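## Task

Move the blue bin, and no other bin, to the bench edge closest to the arms. Then place the hook lying flat on the bench next to that bin, with its handle sticking out past that same edge. All other objects must finish on the surface they currently rest on. Nothing may count as done if it only stays put because a robot holds it. Release everything and move the arms away at the end.

## Robot and tools

Setup: three identical i2rt Big YAM arms named arm1, arm2 and arm3 work around a bench. Each has six revolute joints, a two-finger gripper and a wrist camera. Two fixed room cameras, room_a and room_b, also watch the scene. With joints 1 and 6 at zero and the hand held level and pointing forward, the wrist camera rides on top of the hand looking toward the fingertips. Maximum reach is roughly 1.0 m from the joint 1 axis. Loose objects may occasionally get nudged by an outside disturbance.

Frames: one shared scene frame, origin on the floor, +z up. The hand point is midway between the fingertips; its z axis runs along the fingers and the fingers close along its y axis. Hand poses depend on each arm's foot pose, which is never printed.

execute_actions: argument "actions" is a list holding exactly one action object, or empty to just get state and images. The action is keyed by arm name ("arm1", "arm2", "arm3"); each arm gets a "joints" object. Inside, every key is an absolute joint target, not an offset, in joint space: joint1_rad to joint6_rad in radians, gripper_m in metres (fingertip gap). List as many or as few keys per arm as you want; one object per arm. Ranges and done-tolerances:
- joint1_rad -2.879 to 2.879 (±0.045): base yaw, positive counter-clockwise viewed from above; 0 points along the foot's facing.
- joint2_rad 0 to 3.141 (±0.14): shoulder; 0 has the upper arm pointing back near horizontal, increasing raises it then swings it forward.
- joint3_rad 0 to 3.019 (±0.09): elbow; 0 is fully folded, increasing opens.
- joint4_rad -1.692 to 1.57 (±0.055): hand pitch, positive tips fingers up.
- joint5_rad -1.57 to 1.57 (±0.03): sideways hand swing, positive toward the arm's right.
- joint6_rad -2.094 to 2.094 (±0.035): hand roll, positive clockwise seen from behind the hand.
- gripper_m 0 to 0.093 (±0.003); grip force tops out near 50 to 62 N per pad, lower on some grippers.
All motions in one action start at once and may finish at different moments; joints run at different speeds, so the hand can sweep a wide path. Joints you omit may still be driving toward an earlier target. An unknown key or an out-of-range number rejects the whole call and nothing moves. Optional "cameras": list of camera names (arm1_cam_wrist, arm2_cam_wrist, arm3_cam_wrist, room_a, room_b, or "all"); omitted or null gives all, [] gives none. Images come at the end of the call, ordered as the "pictures" line lists them. Example: {"arm1": {"joints": {"gripper_m": 0.05}}, "arm2": {"joints": {"joint1_rad": 0.3}}}.

wait: "seconds" from 0 to 10; commands nothing new and returns the same state and images as an empty action.

zoom_image: "camera" (one of the five names) and "region" [x0, y0, x1, y1] in pixels of that camera's most recent full image, top-left origin, at most 504 by 504. Gives a closer, sharper view.

finished_scene: "scene" is the number of the current scene. It closes the scene for good after the last command is held, reports whether the goal was met and gives the next task. The goal must already be met and stable. Replying with no tool call ends all remaining scenes.

Reading results: joint_positions gives current joint values. joint_status says how each commanded joint ended: "off_target" (stopped short, may still push), "contact_stop" or "time_out" (old target dropped, holds where it stopped, except a timed-out joint still pushing, which keeps its target or one at most 0.375, 0.375, 0.113, 0.225, 0.075, 0.3 rad from its position for joints 1 to 6, and moves there on its own if freed). "joint command not followed", usually with a "cause:" line, means a safety check blocked that arm's joint targets (its gripper target still runs); named joints show "not_followed", and the arm may retry those targets on later actions until it gets passable ones. on_its_own lists what this call did not command; "held at" is the held target, not the position. A joint supporting a load slowly sags. A target very close to the current value may not move anything. If a stop is reported, the rest of that reply's execute_actions, wait and finished_scene calls are skipped.

What to avoid: the arm does not halt on contact and can press hard; to relieve a pushing joint, command its reported position. Sustained pushing or holding heats motors: a MOTOR HOT line appears from 85 °C, and at 100 °C the arm goes limp and drops (OVER-TEMPERATURE FAULT; affected keys show "limit_stop_at_motor_heat" and should be resent). Heat partly carries into the next scene. Hard presses between two arms end the run; hard hits may. The self and inter-arm collision check can be late and ignores fingers, gripper housings and wrist cameras, and no state line reports arm-to-arm contact. Object contact does not count. Arms act independently. Never knock objects off the bench, out of the work area or onto the floor, which ends the scene. Avoid drops, slips, slams and heavy pushes. The world keeps running while you reason, with the last command held. Finish with grippers open and arms withdrawn.

Each tool is called after ">>>" as name(argument=value, ...), one argument or row to a line, values as JSON.

## Session

>>> execute_actions(
  actions=[],
)

Scene clock: 0.00 s.
arm1.joint_positions: joint1_rad=-0.560 joint2_rad=+0.585 joint3_rad=+1.356 joint4_rad=-1.545 joint5_rad=+0.041 joint6_rad=-0.377 gripper_m=+0.095
arm1.joint_status: not commanded
arm1.hand: x=-0.8336 y=+0.1522 z=+1.3002 quat_wxyz=(-0.377, +0.600, -0.696, -0.117) (m; scene frame)
arm2.joint_positions: joint1_rad=+0.656 joint2_rad=+0.584 joint3_rad=+1.420 joint4_rad=-1.459 joint5_rad=-0.138 joint6_rad=-0.173 gripper_m=+0.095
arm2.joint_status: not commanded
arm2.hand: x=-0.1256 y=+0.1504 z=+1.2655 quat_wxyz=(-0.192, +0.832, -0.318, -0.412) (m; scene frame)
arm3.joint_positions: joint1_rad=-0.064 joint2_rad=+0.392 joint3_rad=+1.709 joint4_rad=-1.612 joint5_rad=-0.102 joint6_rad=-0.023 gripper_m=+0.095
arm3.joint_status: not commanded
arm3.hand: x=+0.9092 y=+0.0428 z=+1.4235 quat_wxyz=(-0.435, +0.547, -0.588, -0.407) (m; scene frame)
pictures: arm1_cam_wrist, arm2_cam_wrist, arm3_cam_wrist, room_a, room_b
Images, in order (width x height): arm1_cam_wrist 616x616, arm2_cam_wrist 616x616, arm3_cam_wrist 616x616, room_a 896x504, room_b 896x504.

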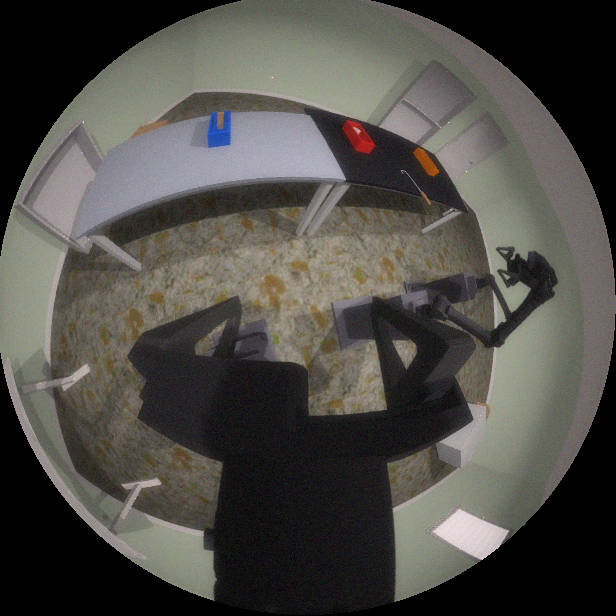

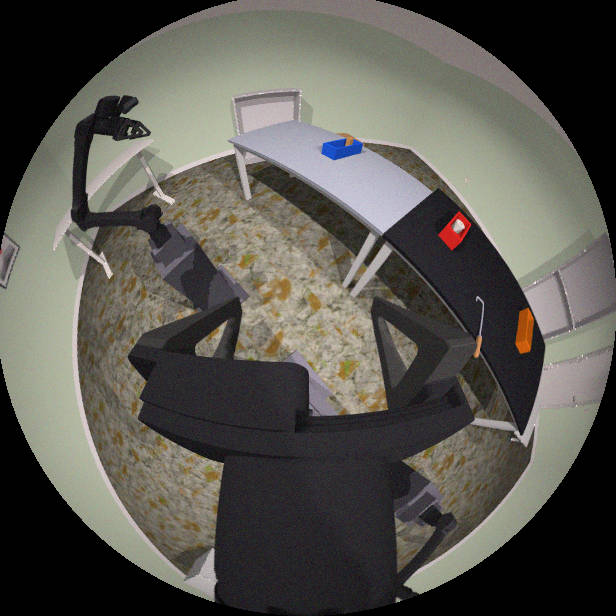

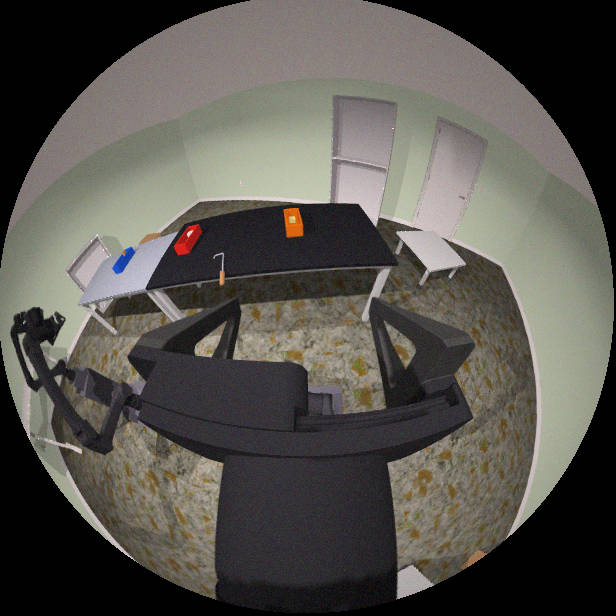

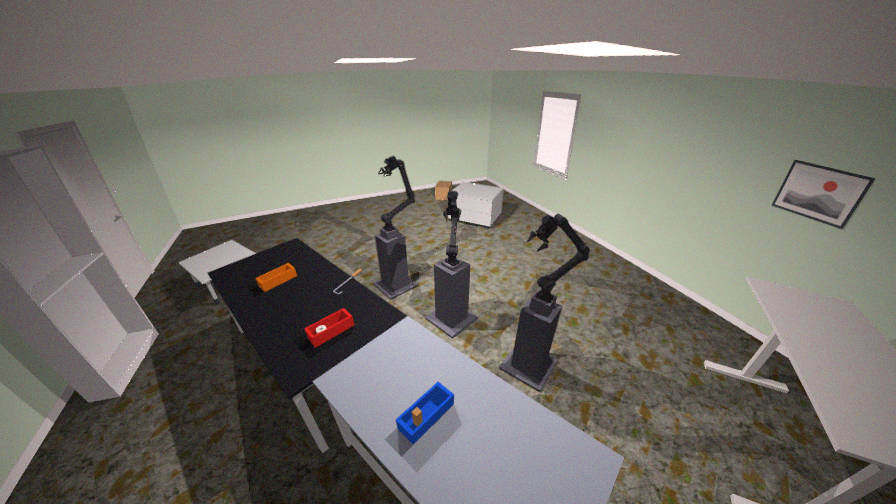

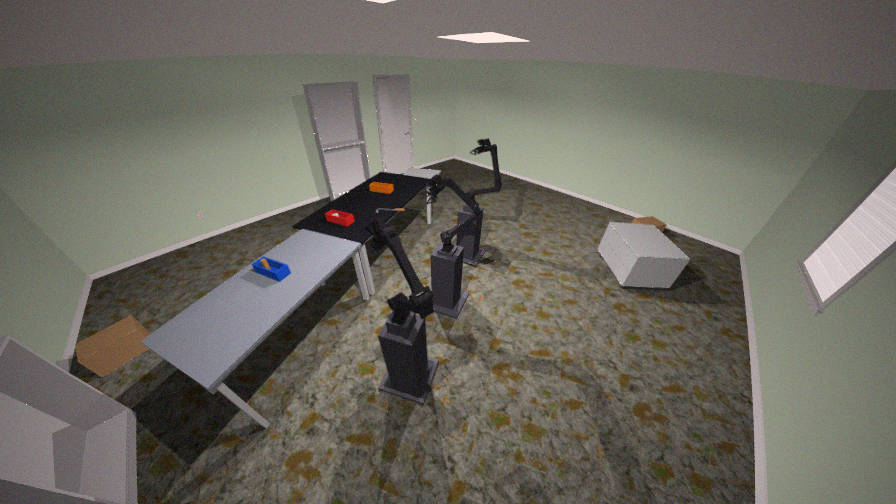

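>>> execute_actions(
  actions=[
    {"arm2":{"joints":{"joint1_rad":-0.5,"joint2_rad":1.6,"joint3_rad":1.3,"joint4_rad":0.0,"joint5_rad":0,"joint6_rad":0}},"arm1":{"joints":{"joint1_rad":0,"joint2_rad":1.9,"joint3_rad":1.9,"joint4_rad":-0.4,"joint5_rad":0,"joint6_rad":0}}},
  ],
)

>>> zoom_image(
  camera="room_a",
  region=[280,230,560,460],
)

Scene clock: 6.27 s.
arm1.joint_positions: joint1_rad=-0.002 joint2_rad=+1.938 joint3_rad=+1.875 joint4_rad=-0.428 joint5_rad=+0.001 joint6_rad=-0.016 gripper_m=+0.095
arm1.joint_status: all done
arm1.hand: x=-0.9750 y=+0.8075 z=+1.1381 quat_wxyz=(-0.363, +0.624, -0.582, -0.373) (m; scene frame)
arm2.joint_positions: joint1_rad=-0.511 joint2_rad=+1.612 joint3_rad=+1.296 joint4_rad=-0.027 joint5_rad=+0.001 joint6_rad=-0.013 gripper_m=+0.095
arm2.joint_status: all done
arm2.hand: x=+0.3836 y=+0.5875 z=+1.0317 quat_wxyz=(-0.507, +0.400, -0.714, -0.269) (m; scene frame)
arm3.joint_positions: joint1_rad=-0.064 joint2_rad=+0.392 joint3_rad=+1.709 joint4_rad=-1.612 joint5_rad=-0.102 joint6_rad=-0.023 gripper_m=+0.095
arm3.joint_status: not commanded
arm3.hand: x=+0.9092 y=+0.0428 z=+1.4235 quat_wxyz=(-0.435, +0.547, -0.588, -0.407) (m; scene frame)
pictures: arm1_cam_wrist, arm2_cam_wrist, arm3_cam_wrist, room_a, room_b
Images, in order (width x height): arm1_cam_wrist 616x616, arm2_cam_wrist 616x616, arm3_cam_wrist 616x616, room_a 896x504, room_b 896x504.

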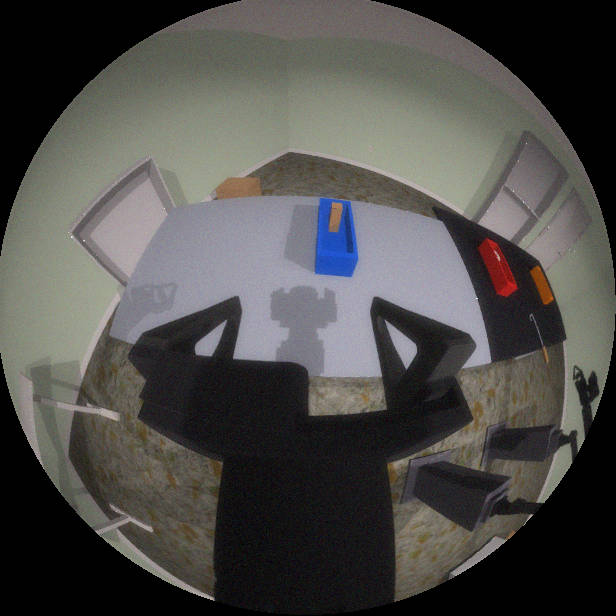

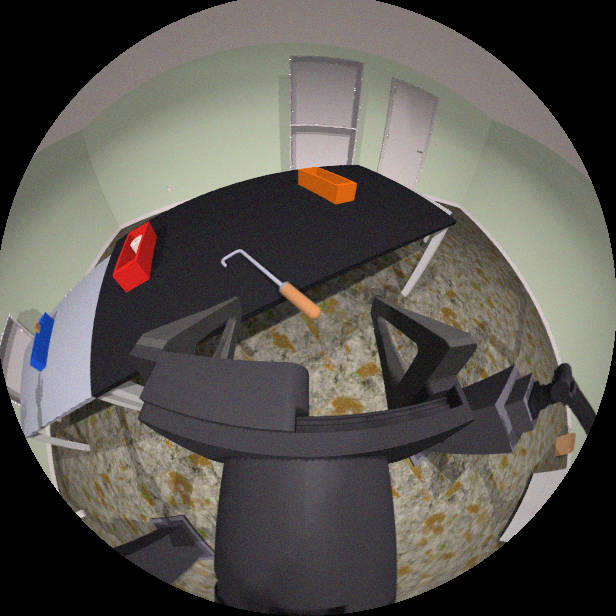

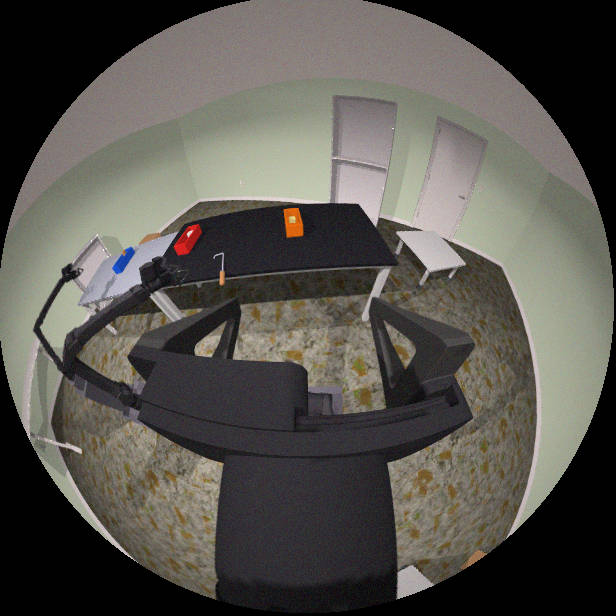

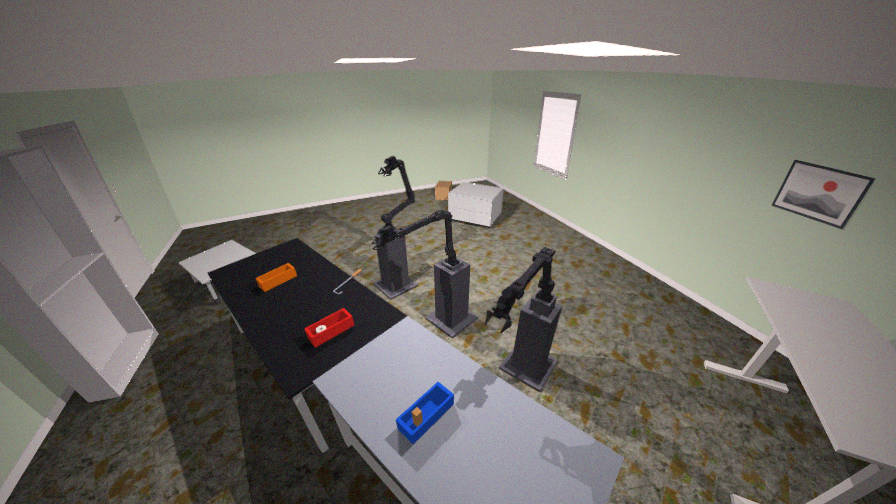

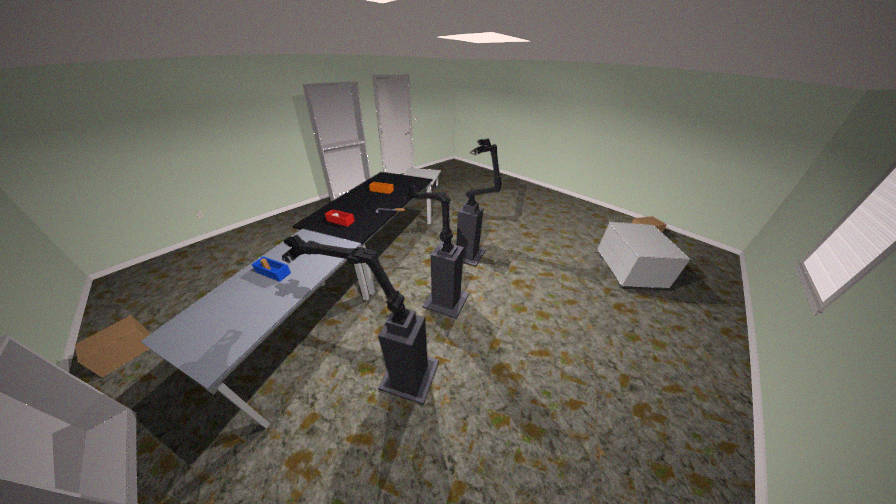

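Region (280, 230, 560, 460) of room_a's 896x504 image, scaled by 1.800, with more detail than that image has; it fills the top 414 rows of this view, and the rest is white.

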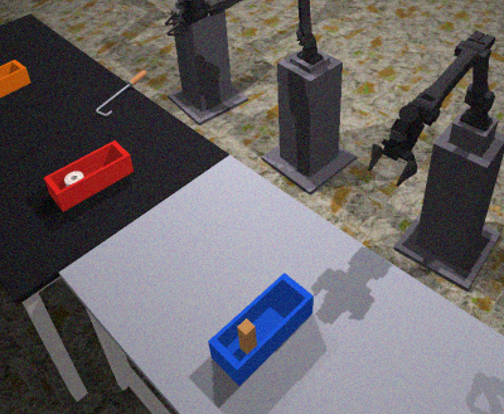

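>>> execute_actions(
  actions=[
    {"arm2":{"joints":{"joint1_rad":-0.74,"joint2_rad":2.25,"joint3_rad":1.57,"joint4_rad":0.7,"joint5_rad":-0.8}},"arm1":{"joints":{"joint1_rad":-0.5,"joint2_rad":2.0,"joint3_rad":1.2,"joint4_rad":0.8,"joint5_rad":-0.45}}},
  ],
)

Scene clock: 20.50 s.
arm1.joint_positions: joint1_rad=-0.493 joint2_rad=+2.024 joint3_rad=+1.203 joint4_rad=+0.770 joint5_rad=-0.450 joint6_rad=-0.012 gripper_m=+0.095
arm1.joint_status: all done
arm1.hand: x=-0.6862 y=+0.6910 z=+0.9673 quat_wxyz=(-0.488, +0.509, -0.507, -0.496) (m; scene frame)
arm2.joint_positions: joint1_rad=-0.741 joint2_rad=+2.277 joint3_rad=+1.540 joint4_rad=+0.676 joint5_rad=-0.798 joint6_rad=-0.012 gripper_m=+0.095
arm2.joint_status: all done
arm2.hand: x=+0.4921 y=+0.6391 z=+0.8334 quat_wxyz=(-0.480, +0.506, -0.519, -0.493) (m; scene frame)
arm3.joint_positions: joint1_rad=-0.064 joint2_rad=+0.392 joint3_rad=+1.709 joint4_rad=-1.612 joint5_rad=-0.102 joint6_rad=-0.023 gripper_m=+0.095
arm3.joint_status: not commanded
arm3.hand: x=+0.9092 y=+0.0428 z=+1.4235 quat_wxyz=(-0.435, +0.547, -0.588, -0.407) (m; scene frame)
pictures: arm1_cam_wrist, arm2_cam_wrist, arm3_cam_wrist, room_a, room_b
Images, in order (width x height): arm1_cam_wrist 616x616, arm2_cam_wrist 616x616, arm3_cam_wrist 616x616, room_a 896x504, room_b 896x504.

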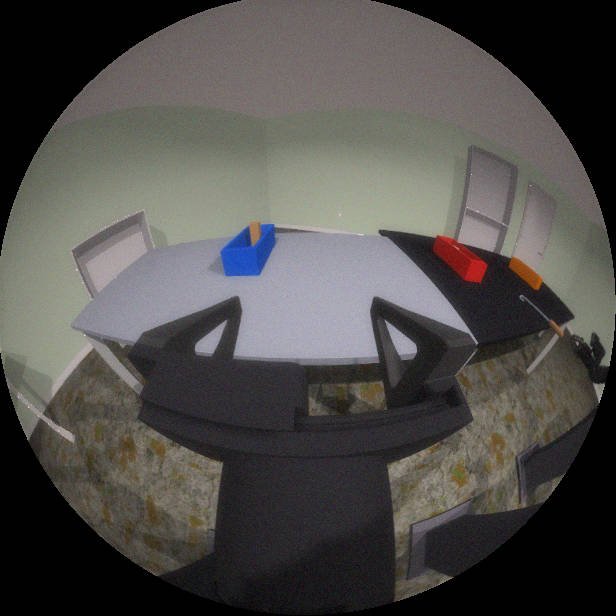

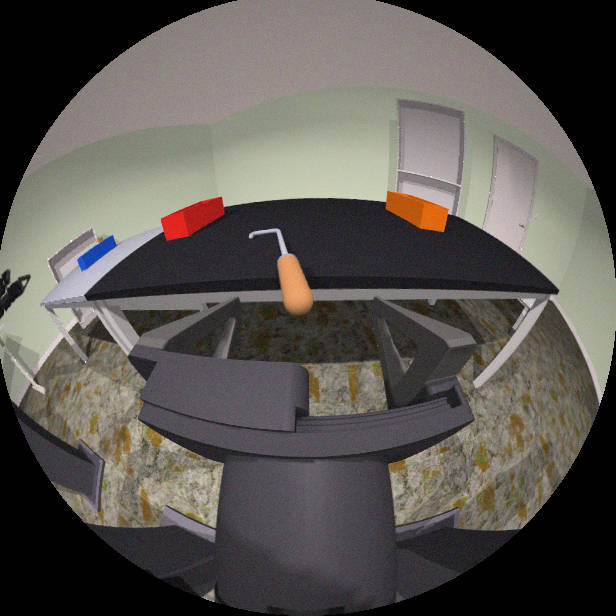

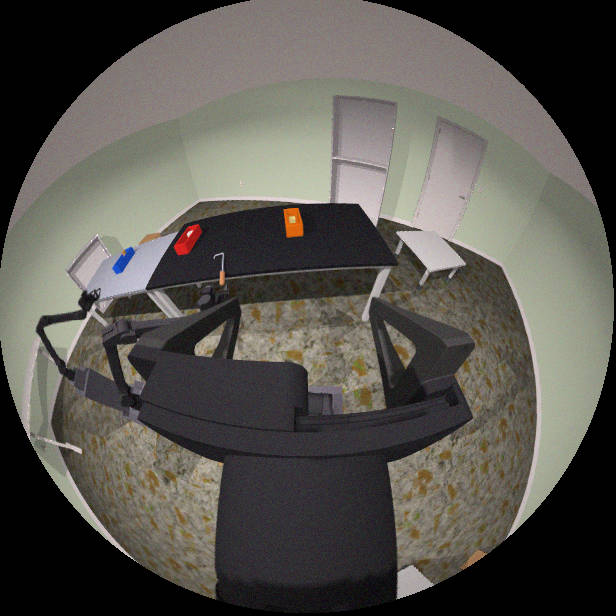

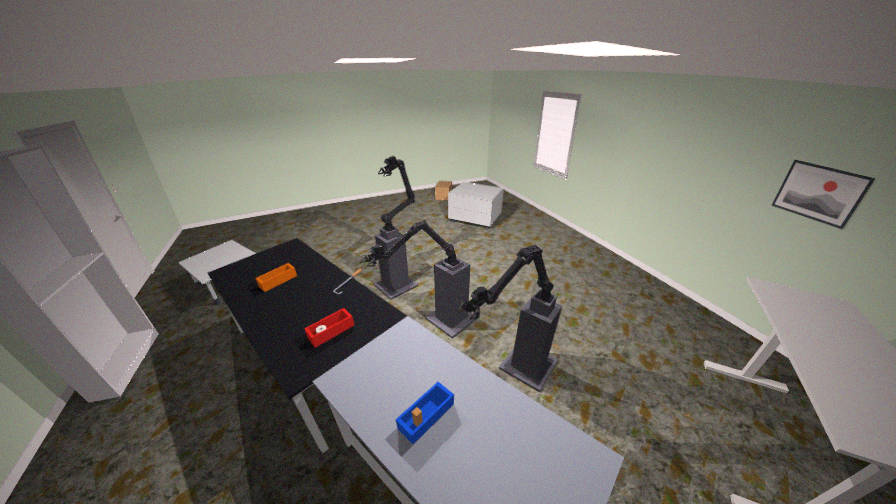

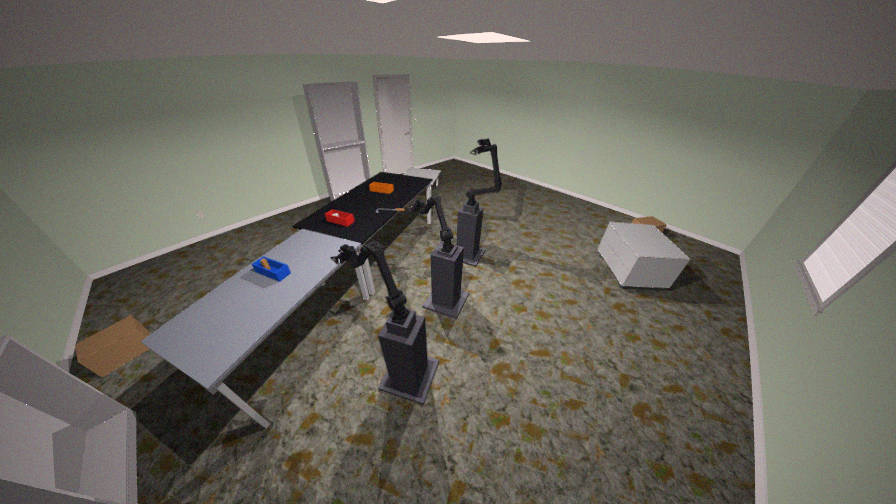

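>>> execute_actions(
  actions=[
    {"arm2":{"joints":{"joint1_rad":-0.66,"joint2_rad":2.49,"joint3_rad":1.8,"joint4_rad":0.73,"joint5_rad":-0.82}},"arm1":{"joints":{"joint1_rad":0,"joint2_rad":2.0,"joint3_rad":0.9,"joint4_rad":1.1,"joint5_rad":-0.6}}},
  ],
  cameras=["arm2_cam_wrist","arm3_cam_wrist","room_b"],
)

>>> zoom_image(
  camera="room_b",
  region=[350,170,470,250],
)

Scene clock: 29.10 s.
arm1.joint_positions: joint1_rad=+0.008 joint2_rad=+2.024 joint3_rad=+0.906 joint4_rad=+1.070 joint5_rad=-0.602 joint6_rad=-0.012 gripper_m=+0.095
arm1.joint_status: all done
arm1.hand: x=-1.0682 y=+0.6168 z=+0.9023 quat_wxyz=(-0.304, +0.645, -0.316, -0.627) (m; scene frame)
arm2.joint_positions: joint1_rad=-0.650 joint2_rad=+2.501 joint3_rad=+1.748 joint4_rad=+0.710 joint5_rad=-0.819 joint6_rad=-0.012 gripper_m=+0.095
arm2.joint_status: all done
arm2.hand: x=+0.4566 y=+0.7119 z=+0.7593 quat_wxyz=(-0.458, +0.534, -0.485, -0.520) (m; scene frame)
arm3.joint_positions: joint1_rad=-0.064 joint2_rad=+0.392 joint3_rad=+1.709 joint4_rad=-1.612 joint5_rad=-0.102 joint6_rad=-0.023 gripper_m=+0.095
arm3.joint_status: not commanded
arm3.hand: x=+0.9092 y=+0.0428 z=+1.4235 quat_wxyz=(-0.435, +0.547, -0.588, -0.407) (m; scene frame)
pictures: arm2_cam_wrist, arm3_cam_wrist, room_b
Images, in order (width x height): arm2_cam_wrist 616x616, arm3_cam_wrist 616x616, room_b 896x504.

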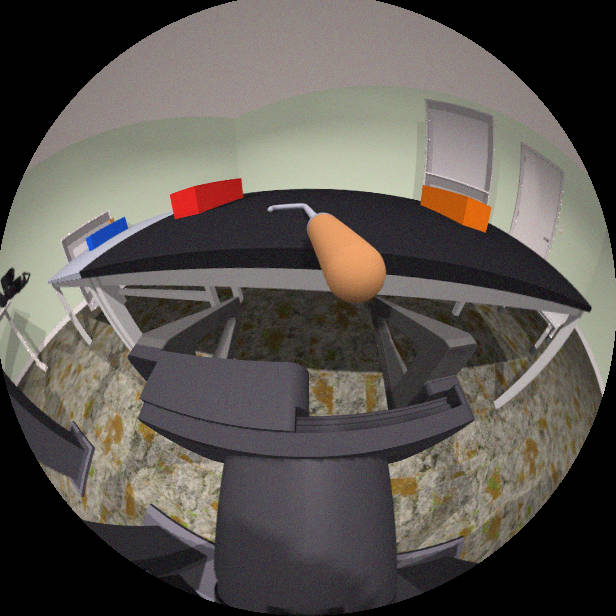

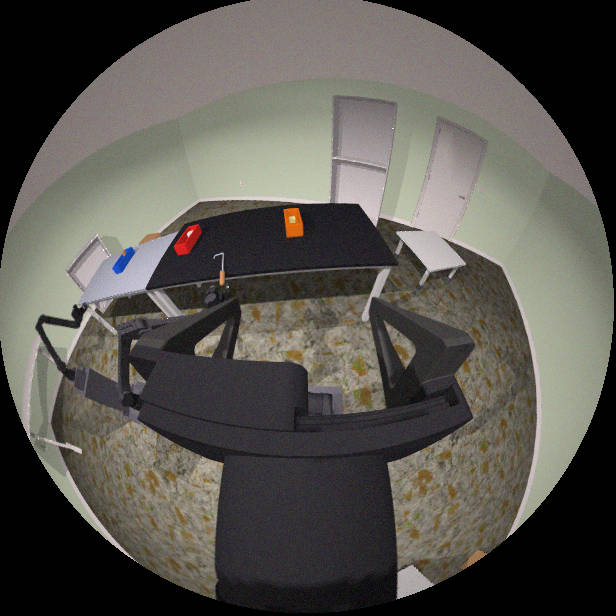

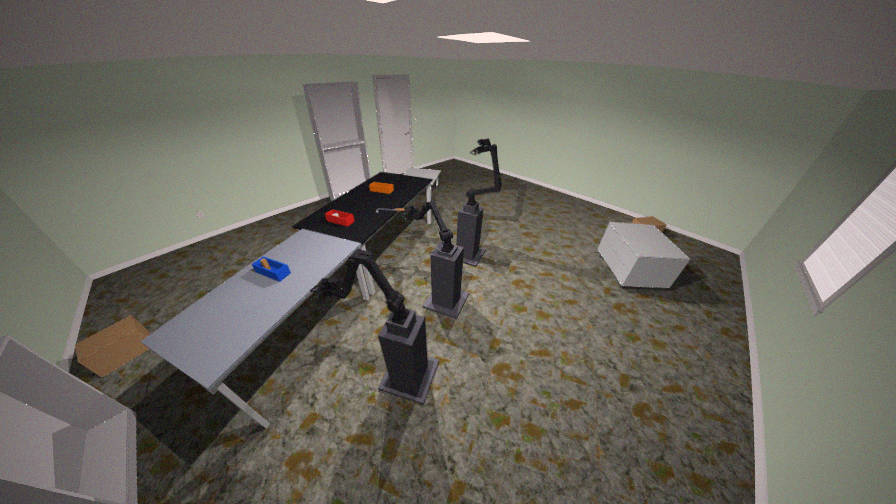

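Region (350, 170, 470, 250) of room_b's 896x504 image, scaled by 4.200, with more detail than that image has.

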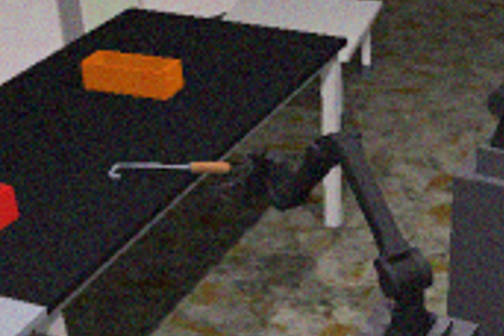

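>>> execute_actions(
  actions=[
    {"arm2":{"joints":{"joint2_rad":2.545,"joint3_rad":2.0,"joint4_rad":0.6}}},
  ],
  cameras=["arm2_cam_wrist"],
)

Scene clock: 32.67 s.
arm1.joint_positions: joint1_rad=+0.008 joint2_rad=+2.024 joint3_rad=+0.906 joint4_rad=+1.070 joint5_rad=-0.602 joint6_rad=-0.012 gripper_m=+0.095
arm1.joint_status: not commanded
arm1.hand: x=-1.0682 y=+0.6168 z=+0.9023 quat_wxyz=(-0.304, +0.645, -0.316, -0.627) (m; scene frame)
arm2.joint_positions: joint1_rad=-0.650 joint2_rad=+2.538 joint3_rad=+1.950 joint4_rad=+0.615 joint5_rad=-0.819 joint6_rad=-0.012 gripper_m=+0.095
arm2.joint_status: all done
arm2.hand: x=+0.4857 y=+0.7468 z=+0.8093 quat_wxyz=(-0.483, +0.533, -0.460, -0.521) (m; scene frame)
arm3.joint_positions: joint1_rad=-0.064 joint2_rad=+0.392 joint3_rad=+1.709 joint4_rad=-1.612 joint5_rad=-0.102 joint6_rad=-0.023 gripper_m=+0.095
arm3.joint_status: not commanded
arm3.hand: x=+0.9092 y=+0.0428 z=+1.4235 quat_wxyz=(-0.435, +0.547, -0.588, -0.407) (m; scene frame)
pictures: arm2_cam_wrist
Images, in order (width x height): arm2_cam_wrist 616x616.

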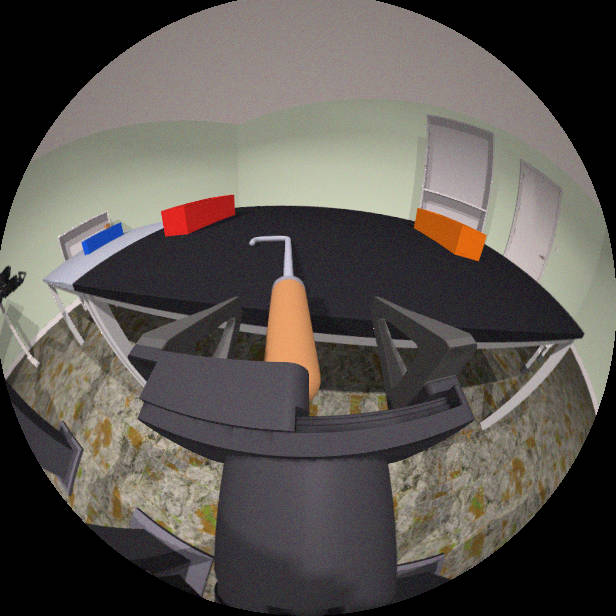

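>>> execute_actions(
  actions=[
    {"arm2":{"joints":{"joint4_rad":0.51}}},
  ],
  cameras=["arm2_cam_wrist"],
)

>>> execute_actions(
  actions=[
    {"arm2":{"joints":{"gripper_m":0}}},
  ],
  cameras=["arm2_cam_wrist"],
)

Scene clock: 34.93 s.
arm1.joint_positions: joint1_rad=+0.008 joint2_rad=+2.024 joint3_rad=+0.906 joint4_rad=+1.070 joint5_rad=-0.602 joint6_rad=-0.012 gripper_m=+0.095
arm1.joint_status: not commanded
arm1.hand: x=-1.0682 y=+0.6168 z=+0.9023 quat_wxyz=(-0.304, +0.645, -0.316, -0.627) (m; scene frame)
arm2.joint_positions: joint1_rad=-0.650 joint2_rad=+2.538 joint3_rad=+1.950 joint4_rad=+0.525 joint5_rad=-0.819 joint6_rad=-0.012 gripper_m=+0.095
arm2.joint_status: all done
arm2.hand: x=+0.4856 y=+0.7464 z=+0.7922 quat_wxyz=(-0.451, +0.534, -0.491, -0.520) (m; scene frame)
arm3.joint_positions: joint1_rad=-0.064 joint2_rad=+0.392 joint3_rad=+1.709 joint4_rad=-1.612 joint5_rad=-0.102 joint6_rad=-0.023 gripper_m=+0.095
arm3.joint_status: not commanded
arm3.hand: x=+0.9092 y=+0.0428 z=+1.4235 quat_wxyz=(-0.435, +0.547, -0.588, -0.407) (m; scene frame)
pictures: arm2_cam_wrist
Images, in order (width x height): arm2_cam_wrist 616x616.

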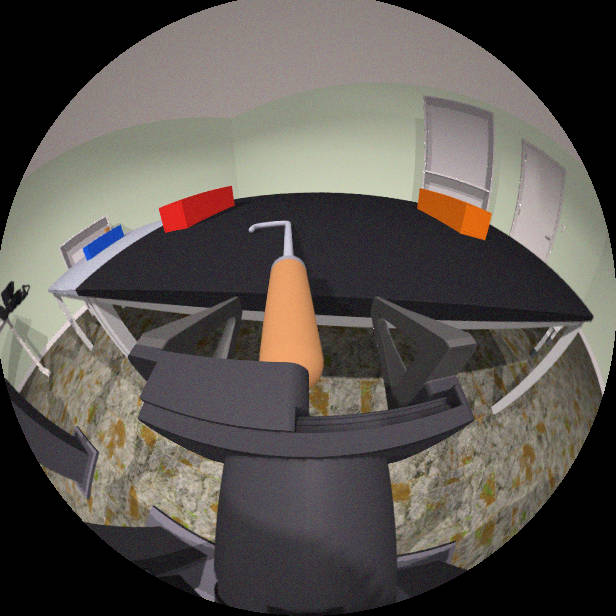

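Scene clock: 35.67 s.
arm1.joint_positions: joint1_rad=+0.008 joint2_rad=+2.024 joint3_rad=+0.906 joint4_rad=+1.070 joint5_rad=-0.602 joint6_rad=-0.012 gripper_m=+0.095
arm1.joint_status: not commanded
arm1.hand: x=-1.0682 y=+0.6168 z=+0.9023 quat_wxyz=(-0.304, +0.645, -0.316, -0.627) (m; scene frame)
arm2.joint_positions: joint1_rad=-0.651 joint2_rad=+2.538 joint3_rad=+1.950 joint4_rad=+0.525 joint5_rad=-0.822 joint6_rad=-0.011 gripper_m=+0.032
arm2.joint_status: gripper_m off_target (ended at +0.032, target +0.000)
arm2.hand: x=+0.4855 y=+0.7461 z=+0.7922 quat_wxyz=(-0.450, +0.534, -0.491, -0.520) (m; scene frame)
arm3.joint_positions: joint1_rad=-0.064 joint2_rad=+0.392 joint3_rad=+1.709 joint4_rad=-1.612 joint5_rad=-0.102 joint6_rad=-0.023 gripper_m=+0.095
arm3.joint_status: not commanded
arm3.hand: x=+0.9092 y=+0.0428 z=+1.4235 quat_wxyz=(-0.435, +0.547, -0.588, -0.407) (m; scene frame)
pictures: arm2_cam_wrist
Images, in order (width x height): arm2_cam_wrist 616x616.

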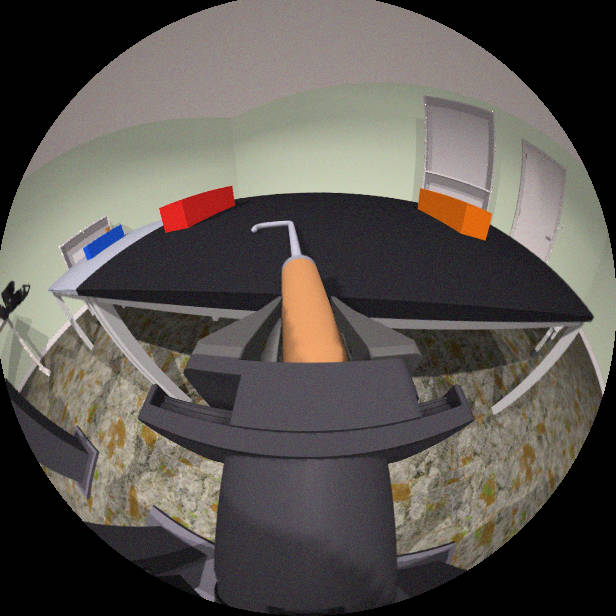

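>>> execute_actions(
  actions=[
    {"arm2":{"joints":{"joint2_rad":2.3}}},
  ],
  cameras=[],
)

>>> execute_actions(
  actions=[
    {"arm2":{"joints":{"joint1_rad":0.76,"joint5_rad":0.72}}},
  ],
  cameras=[],
)

>>> execute_actions(
  actions=[
    {"arm2":{"joints":{"joint2_rad":2.49}}},
  ],
  cameras=["arm2_cam_wrist","room_b"],
)

Scene clock: 40.30 s.
arm1.joint_positions: joint1_rad=+0.008 joint2_rad=+2.024 joint3_rad=+0.906 joint4_rad=+1.070 joint5_rad=-0.602 joint6_rad=-0.012 gripper_m=+0.095
arm1.joint_status: not commanded
arm1.hand: x=-1.0682 y=+0.6168 z=+0.9023 quat_wxyz=(-0.304, +0.645, -0.316, -0.627) (m; scene frame)
arm2.joint_positions: joint1_rad=-0.652 joint2_rad=+2.326 joint3_rad=+1.950 joint4_rad=+0.502 joint5_rad=-0.821 joint6_rad=-0.011 gripper_m=+0.031
arm2.joint_status: all done
arm2.hand: x=+0.4820 y=+0.7437 z=+0.9695 quat_wxyz=(-0.517, +0.532, -0.424, -0.521) (m; scene frame)
arm3.joint_positions: joint1_rad=-0.064 joint2_rad=+0.392 joint3_rad=+1.709 joint4_rad=-1.612 joint5_rad=-0.102 joint6_rad=-0.023 gripper_m=+0.095
arm3.joint_status: not commanded
arm3.hand: x=+0.9092 y=+0.0428 z=+1.4235 quat_wxyz=(-0.435, +0.547, -0.588, -0.407) (m; scene frame)
pictures: none
No camera images: the call's "cameras" was empty. Leave "cameras" out to get every camera's image.

Scene clock: 42.83 s.
arm1.joint_positions: joint1_rad=+0.008 joint2_rad=+2.024 joint3_rad=+0.906 joint4_rad=+1.070 joint5_rad=-0.602 joint6_rad=-0.012 gripper_m=+0.095
arm1.joint_status: not commanded
arm1.hand: x=-1.0682 y=+0.6168 z=+0.9023 quat_wxyz=(-0.304, +0.645, -0.316, -0.627) (m; scene frame)
arm2.joint_positions: joint1_rad=+0.759 joint2_rad=+2.333 joint3_rad=+1.950 joint4_rad=+0.497 joint5_rad=+0.722 joint6_rad=-0.008 gripper_m=+0.031
arm2.joint_status: all done
arm2.hand: x=-0.4801 y=+0.7494 z=+0.9582 quat_wxyz=(-0.508, +0.460, -0.500, -0.529) (m; scene frame)
arm3.joint_positions: joint1_rad=-0.064 joint2_rad=+0.392 joint3_rad=+1.709 joint4_rad=-1.612 joint5_rad=-0.102 joint6_rad=-0.023 gripper_m=+0.095
arm3.joint_status: not commanded
arm3.hand: x=+0.9092 y=+0.0428 z=+1.4235 quat_wxyz=(-0.435, +0.547, -0.588, -0.407) (m; scene frame)
pictures: none
No camera images: the call's "cameras" was empty. Leave "cameras" out to get every camera's image.

Scene clock: 43.90 s.
arm1.joint_positions: joint1_rad=+0.008 joint2_rad=+2.024 joint3_rad=+0.906 joint4_rad=+1.070 joint5_rad=-0.602 joint6_rad=-0.012 gripper_m=+0.095
arm1.joint_status: not commanded
arm1.hand: x=-1.0682 y=+0.6168 z=+0.9023 quat_wxyz=(-0.304, +0.645, -0.316, -0.627) (m; scene frame)
arm2.joint_positions: joint1_rad=+0.760 joint2_rad=+2.514 joint3_rad=+1.950 joint4_rad=+0.498 joint5_rad=+0.718 joint6_rad=-0.007 gripper_m=+0.031
arm2.joint_status: all done
arm2.hand: x=-0.4834 y=+0.7516 z=+0.8009 quat_wxyz=(-0.503, +0.525, -0.504, -0.467) (m; scene frame)
arm3.joint_positions: joint1_rad=-0.064 joint2_rad=+0.392 joint3_rad=+1.709 joint4_rad=-1.612 joint5_rad=-0.102 joint6_rad=-0.023 gripper_m=+0.095
arm3.joint_status: not commanded
arm3.hand: x=+0.9092 y=+0.0428 z=+1.4235 quat_wxyz=(-0.435, +0.547, -0.588, -0.407) (m; scene frame)
pictures: arm2_cam_wrist, room_b
Images, in order (width x height): arm2_cam_wrist 616x616, room_b 896x504.

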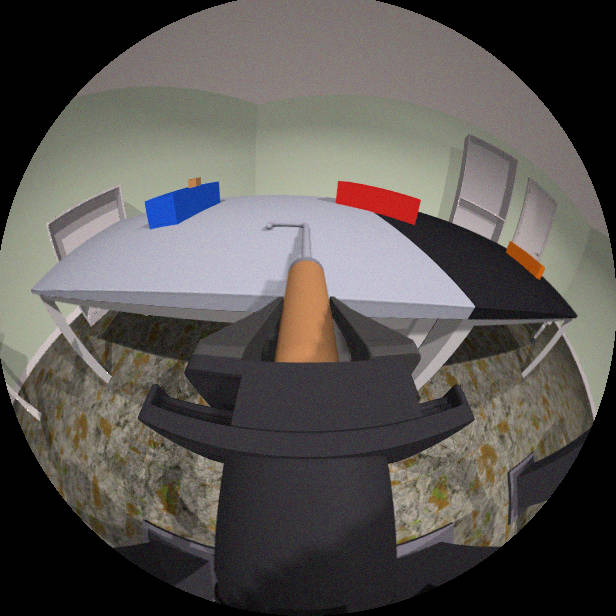

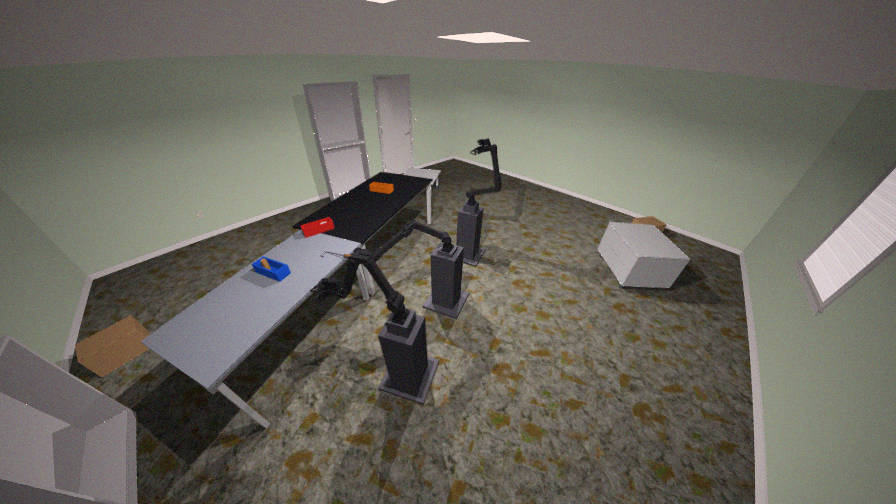

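>>> execute_actions(
  actions=[
    {"arm2":{"joints":{"joint2_rad":2.53,"joint4_rad":0.55}}},
  ],
  cameras=[],
)

>>> execute_actions(
  actions=[
    {"arm2":{"joints":{"gripper_m":0.093}}},
  ],
  cameras=[],
)

>>> execute_actions(
  actions=[
    {"arm2":{"joints":{"joint2_rad":1.6}},"arm1":{"joints":{"joint2_rad":2.3,"joint3_rad":1.6,"joint4_rad":0.75,"joint5_rad":-0.65}}},
  ],
  cameras=["arm1_cam_wrist","room_a"],
)

>>> execute_actions(
  actions=[
    {"arm2":{"joints":{"joint1_rad":-0.3,"joint4_rad":-1.0,"joint5_rad":-0.5}},"arm1":{"joints":{"joint1_rad":-0.69,"joint2_rad":2.5,"joint3_rad":1.95,"joint4_rad":0.62}}},
  ],
  cameras=["arm1_cam_wrist","arm2_cam_wrist"],
)

Scene clock: 49.73 s.
arm1.joint_positions: joint1_rad=+0.008 joint2_rad=+2.024 joint3_rad=+0.906 joint4_rad=+1.070 joint5_rad=-0.602 joint6_rad=-0.012 gripper_m=+0.095
arm1.joint_status: not commanded
arm1.hand: x=-1.0682 y=+0.6168 z=+0.9023 quat_wxyz=(-0.304, +0.645, -0.316, -0.627) (m; scene frame)
arm2.joint_positions: joint1_rad=+0.760 joint2_rad=+2.519 joint3_rad=+1.950 joint4_rad=+0.522 joint5_rad=+0.718 joint6_rad=-0.007 gripper_m=+0.031
arm2.joint_status: all done
arm2.hand: x=-0.4834 y=+0.7517 z=+0.8012 quat_wxyz=(-0.503, +0.518, -0.504, -0.474) (m; scene frame)
arm3.joint_positions: joint1_rad=-0.064 joint2_rad=+0.392 joint3_rad=+1.709 joint4_rad=-1.612 joint5_rad=-0.102 joint6_rad=-0.023 gripper_m=+0.095
arm3.joint_status: not commanded
arm3.hand: x=+0.9092 y=+0.0428 z=+1.4235 quat_wxyz=(-0.435, +0.547, -0.588, -0.407) (m; scene frame)
pictures: none
No camera images: the call's "cameras" was empty. Leave "cameras" out to get every camera's image.

Scene clock: 50.43 s.
arm1.joint_positions: joint1_rad=+0.008 joint2_rad=+2.024 joint3_rad=+0.906 joint4_rad=+1.070 joint5_rad=-0.602 joint6_rad=-0.012 gripper_m=+0.095
arm1.joint_status: not commanded
arm1.hand: x=-1.0682 y=+0.6168 z=+0.9023 quat_wxyz=(-0.304, +0.645, -0.316, -0.627) (m; scene frame)
arm2.joint_positions: joint1_rad=+0.760 joint2_rad=+2.519 joint3_rad=+1.950 joint4_rad=+0.525 joint5_rad=+0.718 joint6_rad=-0.007 gripper_m=+0.093
arm2.joint_status: all done
arm2.hand: x=-0.4834 y=+0.7517 z=+0.8018 quat_wxyz=(-0.503, +0.517, -0.504, -0.474) (m; scene frame)
arm3.joint_positions: joint1_rad=-0.064 joint2_rad=+0.392 joint3_rad=+1.709 joint4_rad=-1.612 joint5_rad=-0.102 joint6_rad=-0.023 gripper_m=+0.095
arm3.joint_status: not commanded
arm3.hand: x=+0.9092 y=+0.0428 z=+1.4235 quat_wxyz=(-0.435, +0.547, -0.588, -0.407) (m; scene frame)
pictures: none
No camera images: the call's "cameras" was empty. Leave "cameras" out to get every camera's image.

Scene clock: 52.50 s.
arm1.joint_positions: joint1_rad=+0.008 joint2_rad=+2.319 joint3_rad=+1.561 joint4_rad=+0.762 joint5_rad=-0.649 joint6_rad=-0.012 gripper_m=+0.095
arm1.joint_status: all done
arm1.hand: x=-1.0865 y=+0.8022 z=+0.9177 quat_wxyz=(-0.305, +0.643, -0.284, -0.643) (m; scene frame)
arm2.joint_positions: joint1_rad=+0.760 joint2_rad=+1.620 joint3_rad=+1.992 joint4_rad=+0.552 joint5_rad=+0.718 joint6_rad=-0.007 gripper_m=+0.093
arm2.joint_status: all done
arm2.hand: x=-0.2888 y=+0.5240 z=+1.5309 quat_wxyz=(-0.478, +0.135, -0.429, -0.754) (m; scene frame)
arm3.joint_positions: joint1_rad=-0.064 joint2_rad=+0.392 joint3_rad=+1.709 joint4_rad=-1.612 joint5_rad=-0.102 joint6_rad=-0.023 gripper_m=+0.095
arm3.joint_status: not commanded
arm3.hand: x=+0.9092 y=+0.0428 z=+1.4235 quat_wxyz=(-0.435, +0.547, -0.588, -0.407) (m; scene frame)
pictures: arm1_cam_wrist, room_a
Images, in order (width x height): arm1_cam_wrist 616x616, room_a 896x504.

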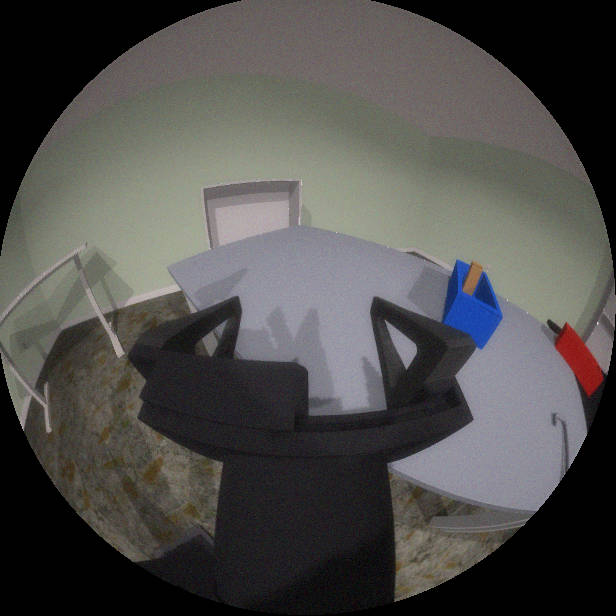

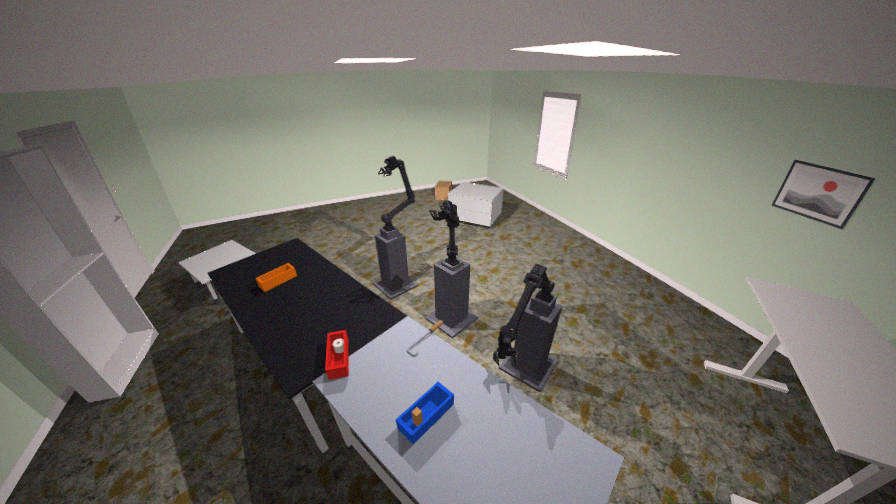

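Scene clock: 54.60 s.
arm1.joint_positions: joint1_rad=-0.685 joint2_rad=+2.507 joint3_rad=+1.903 joint4_rad=+0.631 joint5_rad=-0.650 joint6_rad=-0.012 gripper_m=+0.095
arm1.joint_status: all done
arm1.hand: x=-0.4895 y=+0.7743 z=+0.9092 quat_wxyz=(-0.513, +0.503, -0.478, -0.506) (m; scene frame)
arm2.joint_positions: joint1_rad=-0.306 joint2_rad=+1.619 joint3_rad=+1.992 joint4_rad=-0.984 joint5_rad=-0.498 joint6_rad=-0.007 gripper_m=+0.093
arm2.joint_status: all done
arm2.hand: x=+0.1590 y=+0.6348 z=+1.2408 quat_wxyz=(-0.245, +0.586, -0.642, -0.428) (m; scene frame)
arm3.joint_positions: joint1_rad=-0.064 joint2_rad=+0.392 joint3_rad=+1.709 joint4_rad=-1.612 joint5_rad=-0.102 joint6_rad=-0.023 gripper_m=+0.095
arm3.joint_status: not commanded
arm3.hand: x=+0.9092 y=+0.0428 z=+1.4235 quat_wxyz=(-0.435, +0.547, -0.588, -0.407) (m; scene frame)
pictures: arm1_cam_wrist, arm2_cam_wrist
Images, in order (width x height): arm1_cam_wrist 616x616, arm2_cam_wrist 616x616.

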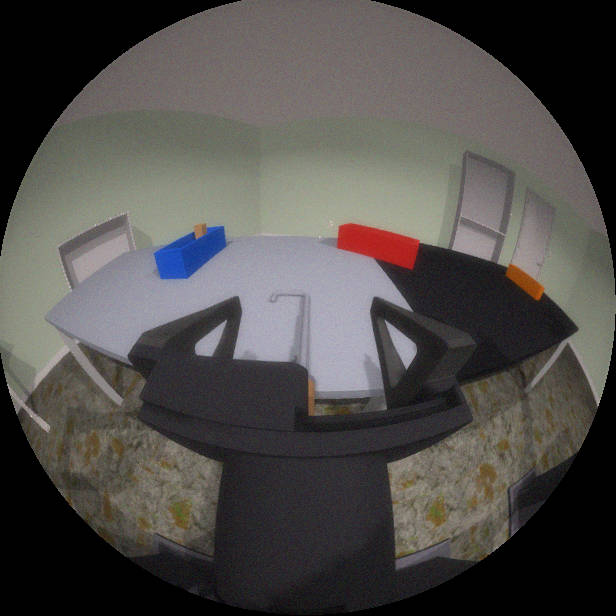

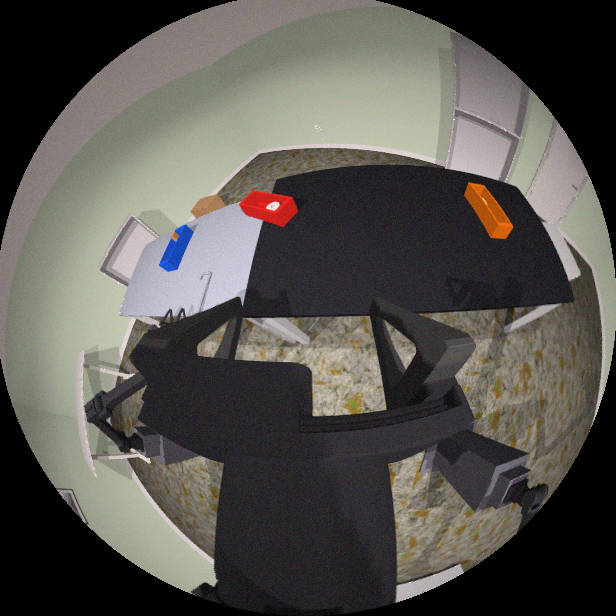

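>>> execute_actions(
  actions=[
    {"arm1":{"joints":{"joint1_rad":-0.72,"joint2_rad":2.66,"joint4_rad":0.78,"joint5_rad":-0.68}}},
  ],
  cameras=["arm1_cam_wrist"],
)

Scene clock: 58.13 s.
arm1.joint_positions: joint1_rad=-0.718 joint2_rad=+2.681 joint3_rad=+1.908 joint4_rad=+0.753 joint5_rad=-0.678 joint6_rad=-0.012 gripper_m=+0.095
arm1.joint_status: all done
arm1.hand: x=-0.4790 y=+0.7478 z=+0.7860 quat_wxyz=(-0.497, +0.505, -0.496, -0.503) (m; scene frame)
arm2.joint_positions: joint1_rad=-0.306 joint2_rad=+1.619 joint3_rad=+1.992 joint4_rad=-0.984 joint5_rad=-0.498 joint6_rad=-0.007 gripper_m=+0.093
arm2.joint_status: not commanded
arm2.hand: x=+0.1590 y=+0.6348 z=+1.2408 quat_wxyz=(-0.245, +0.586, -0.642, -0.428) (m; scene frame)
arm3.joint_positions: joint1_rad=-0.064 joint2_rad=+0.392 joint3_rad=+1.709 joint4_rad=-1.612 joint5_rad=-0.102 joint6_rad=-0.023 gripper_m=+0.095
arm3.joint_status: not commanded
arm3.hand: x=+0.9092 y=+0.0428 z=+1.4235 quat_wxyz=(-0.435, +0.547, -0.588, -0.407) (m; scene frame)
pictures: arm1_cam_wrist
Images, in order (width x height): arm1_cam_wrist 616x616.

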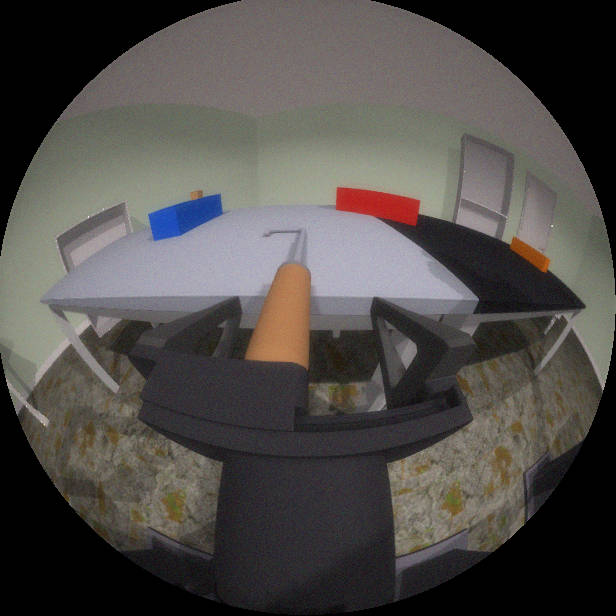

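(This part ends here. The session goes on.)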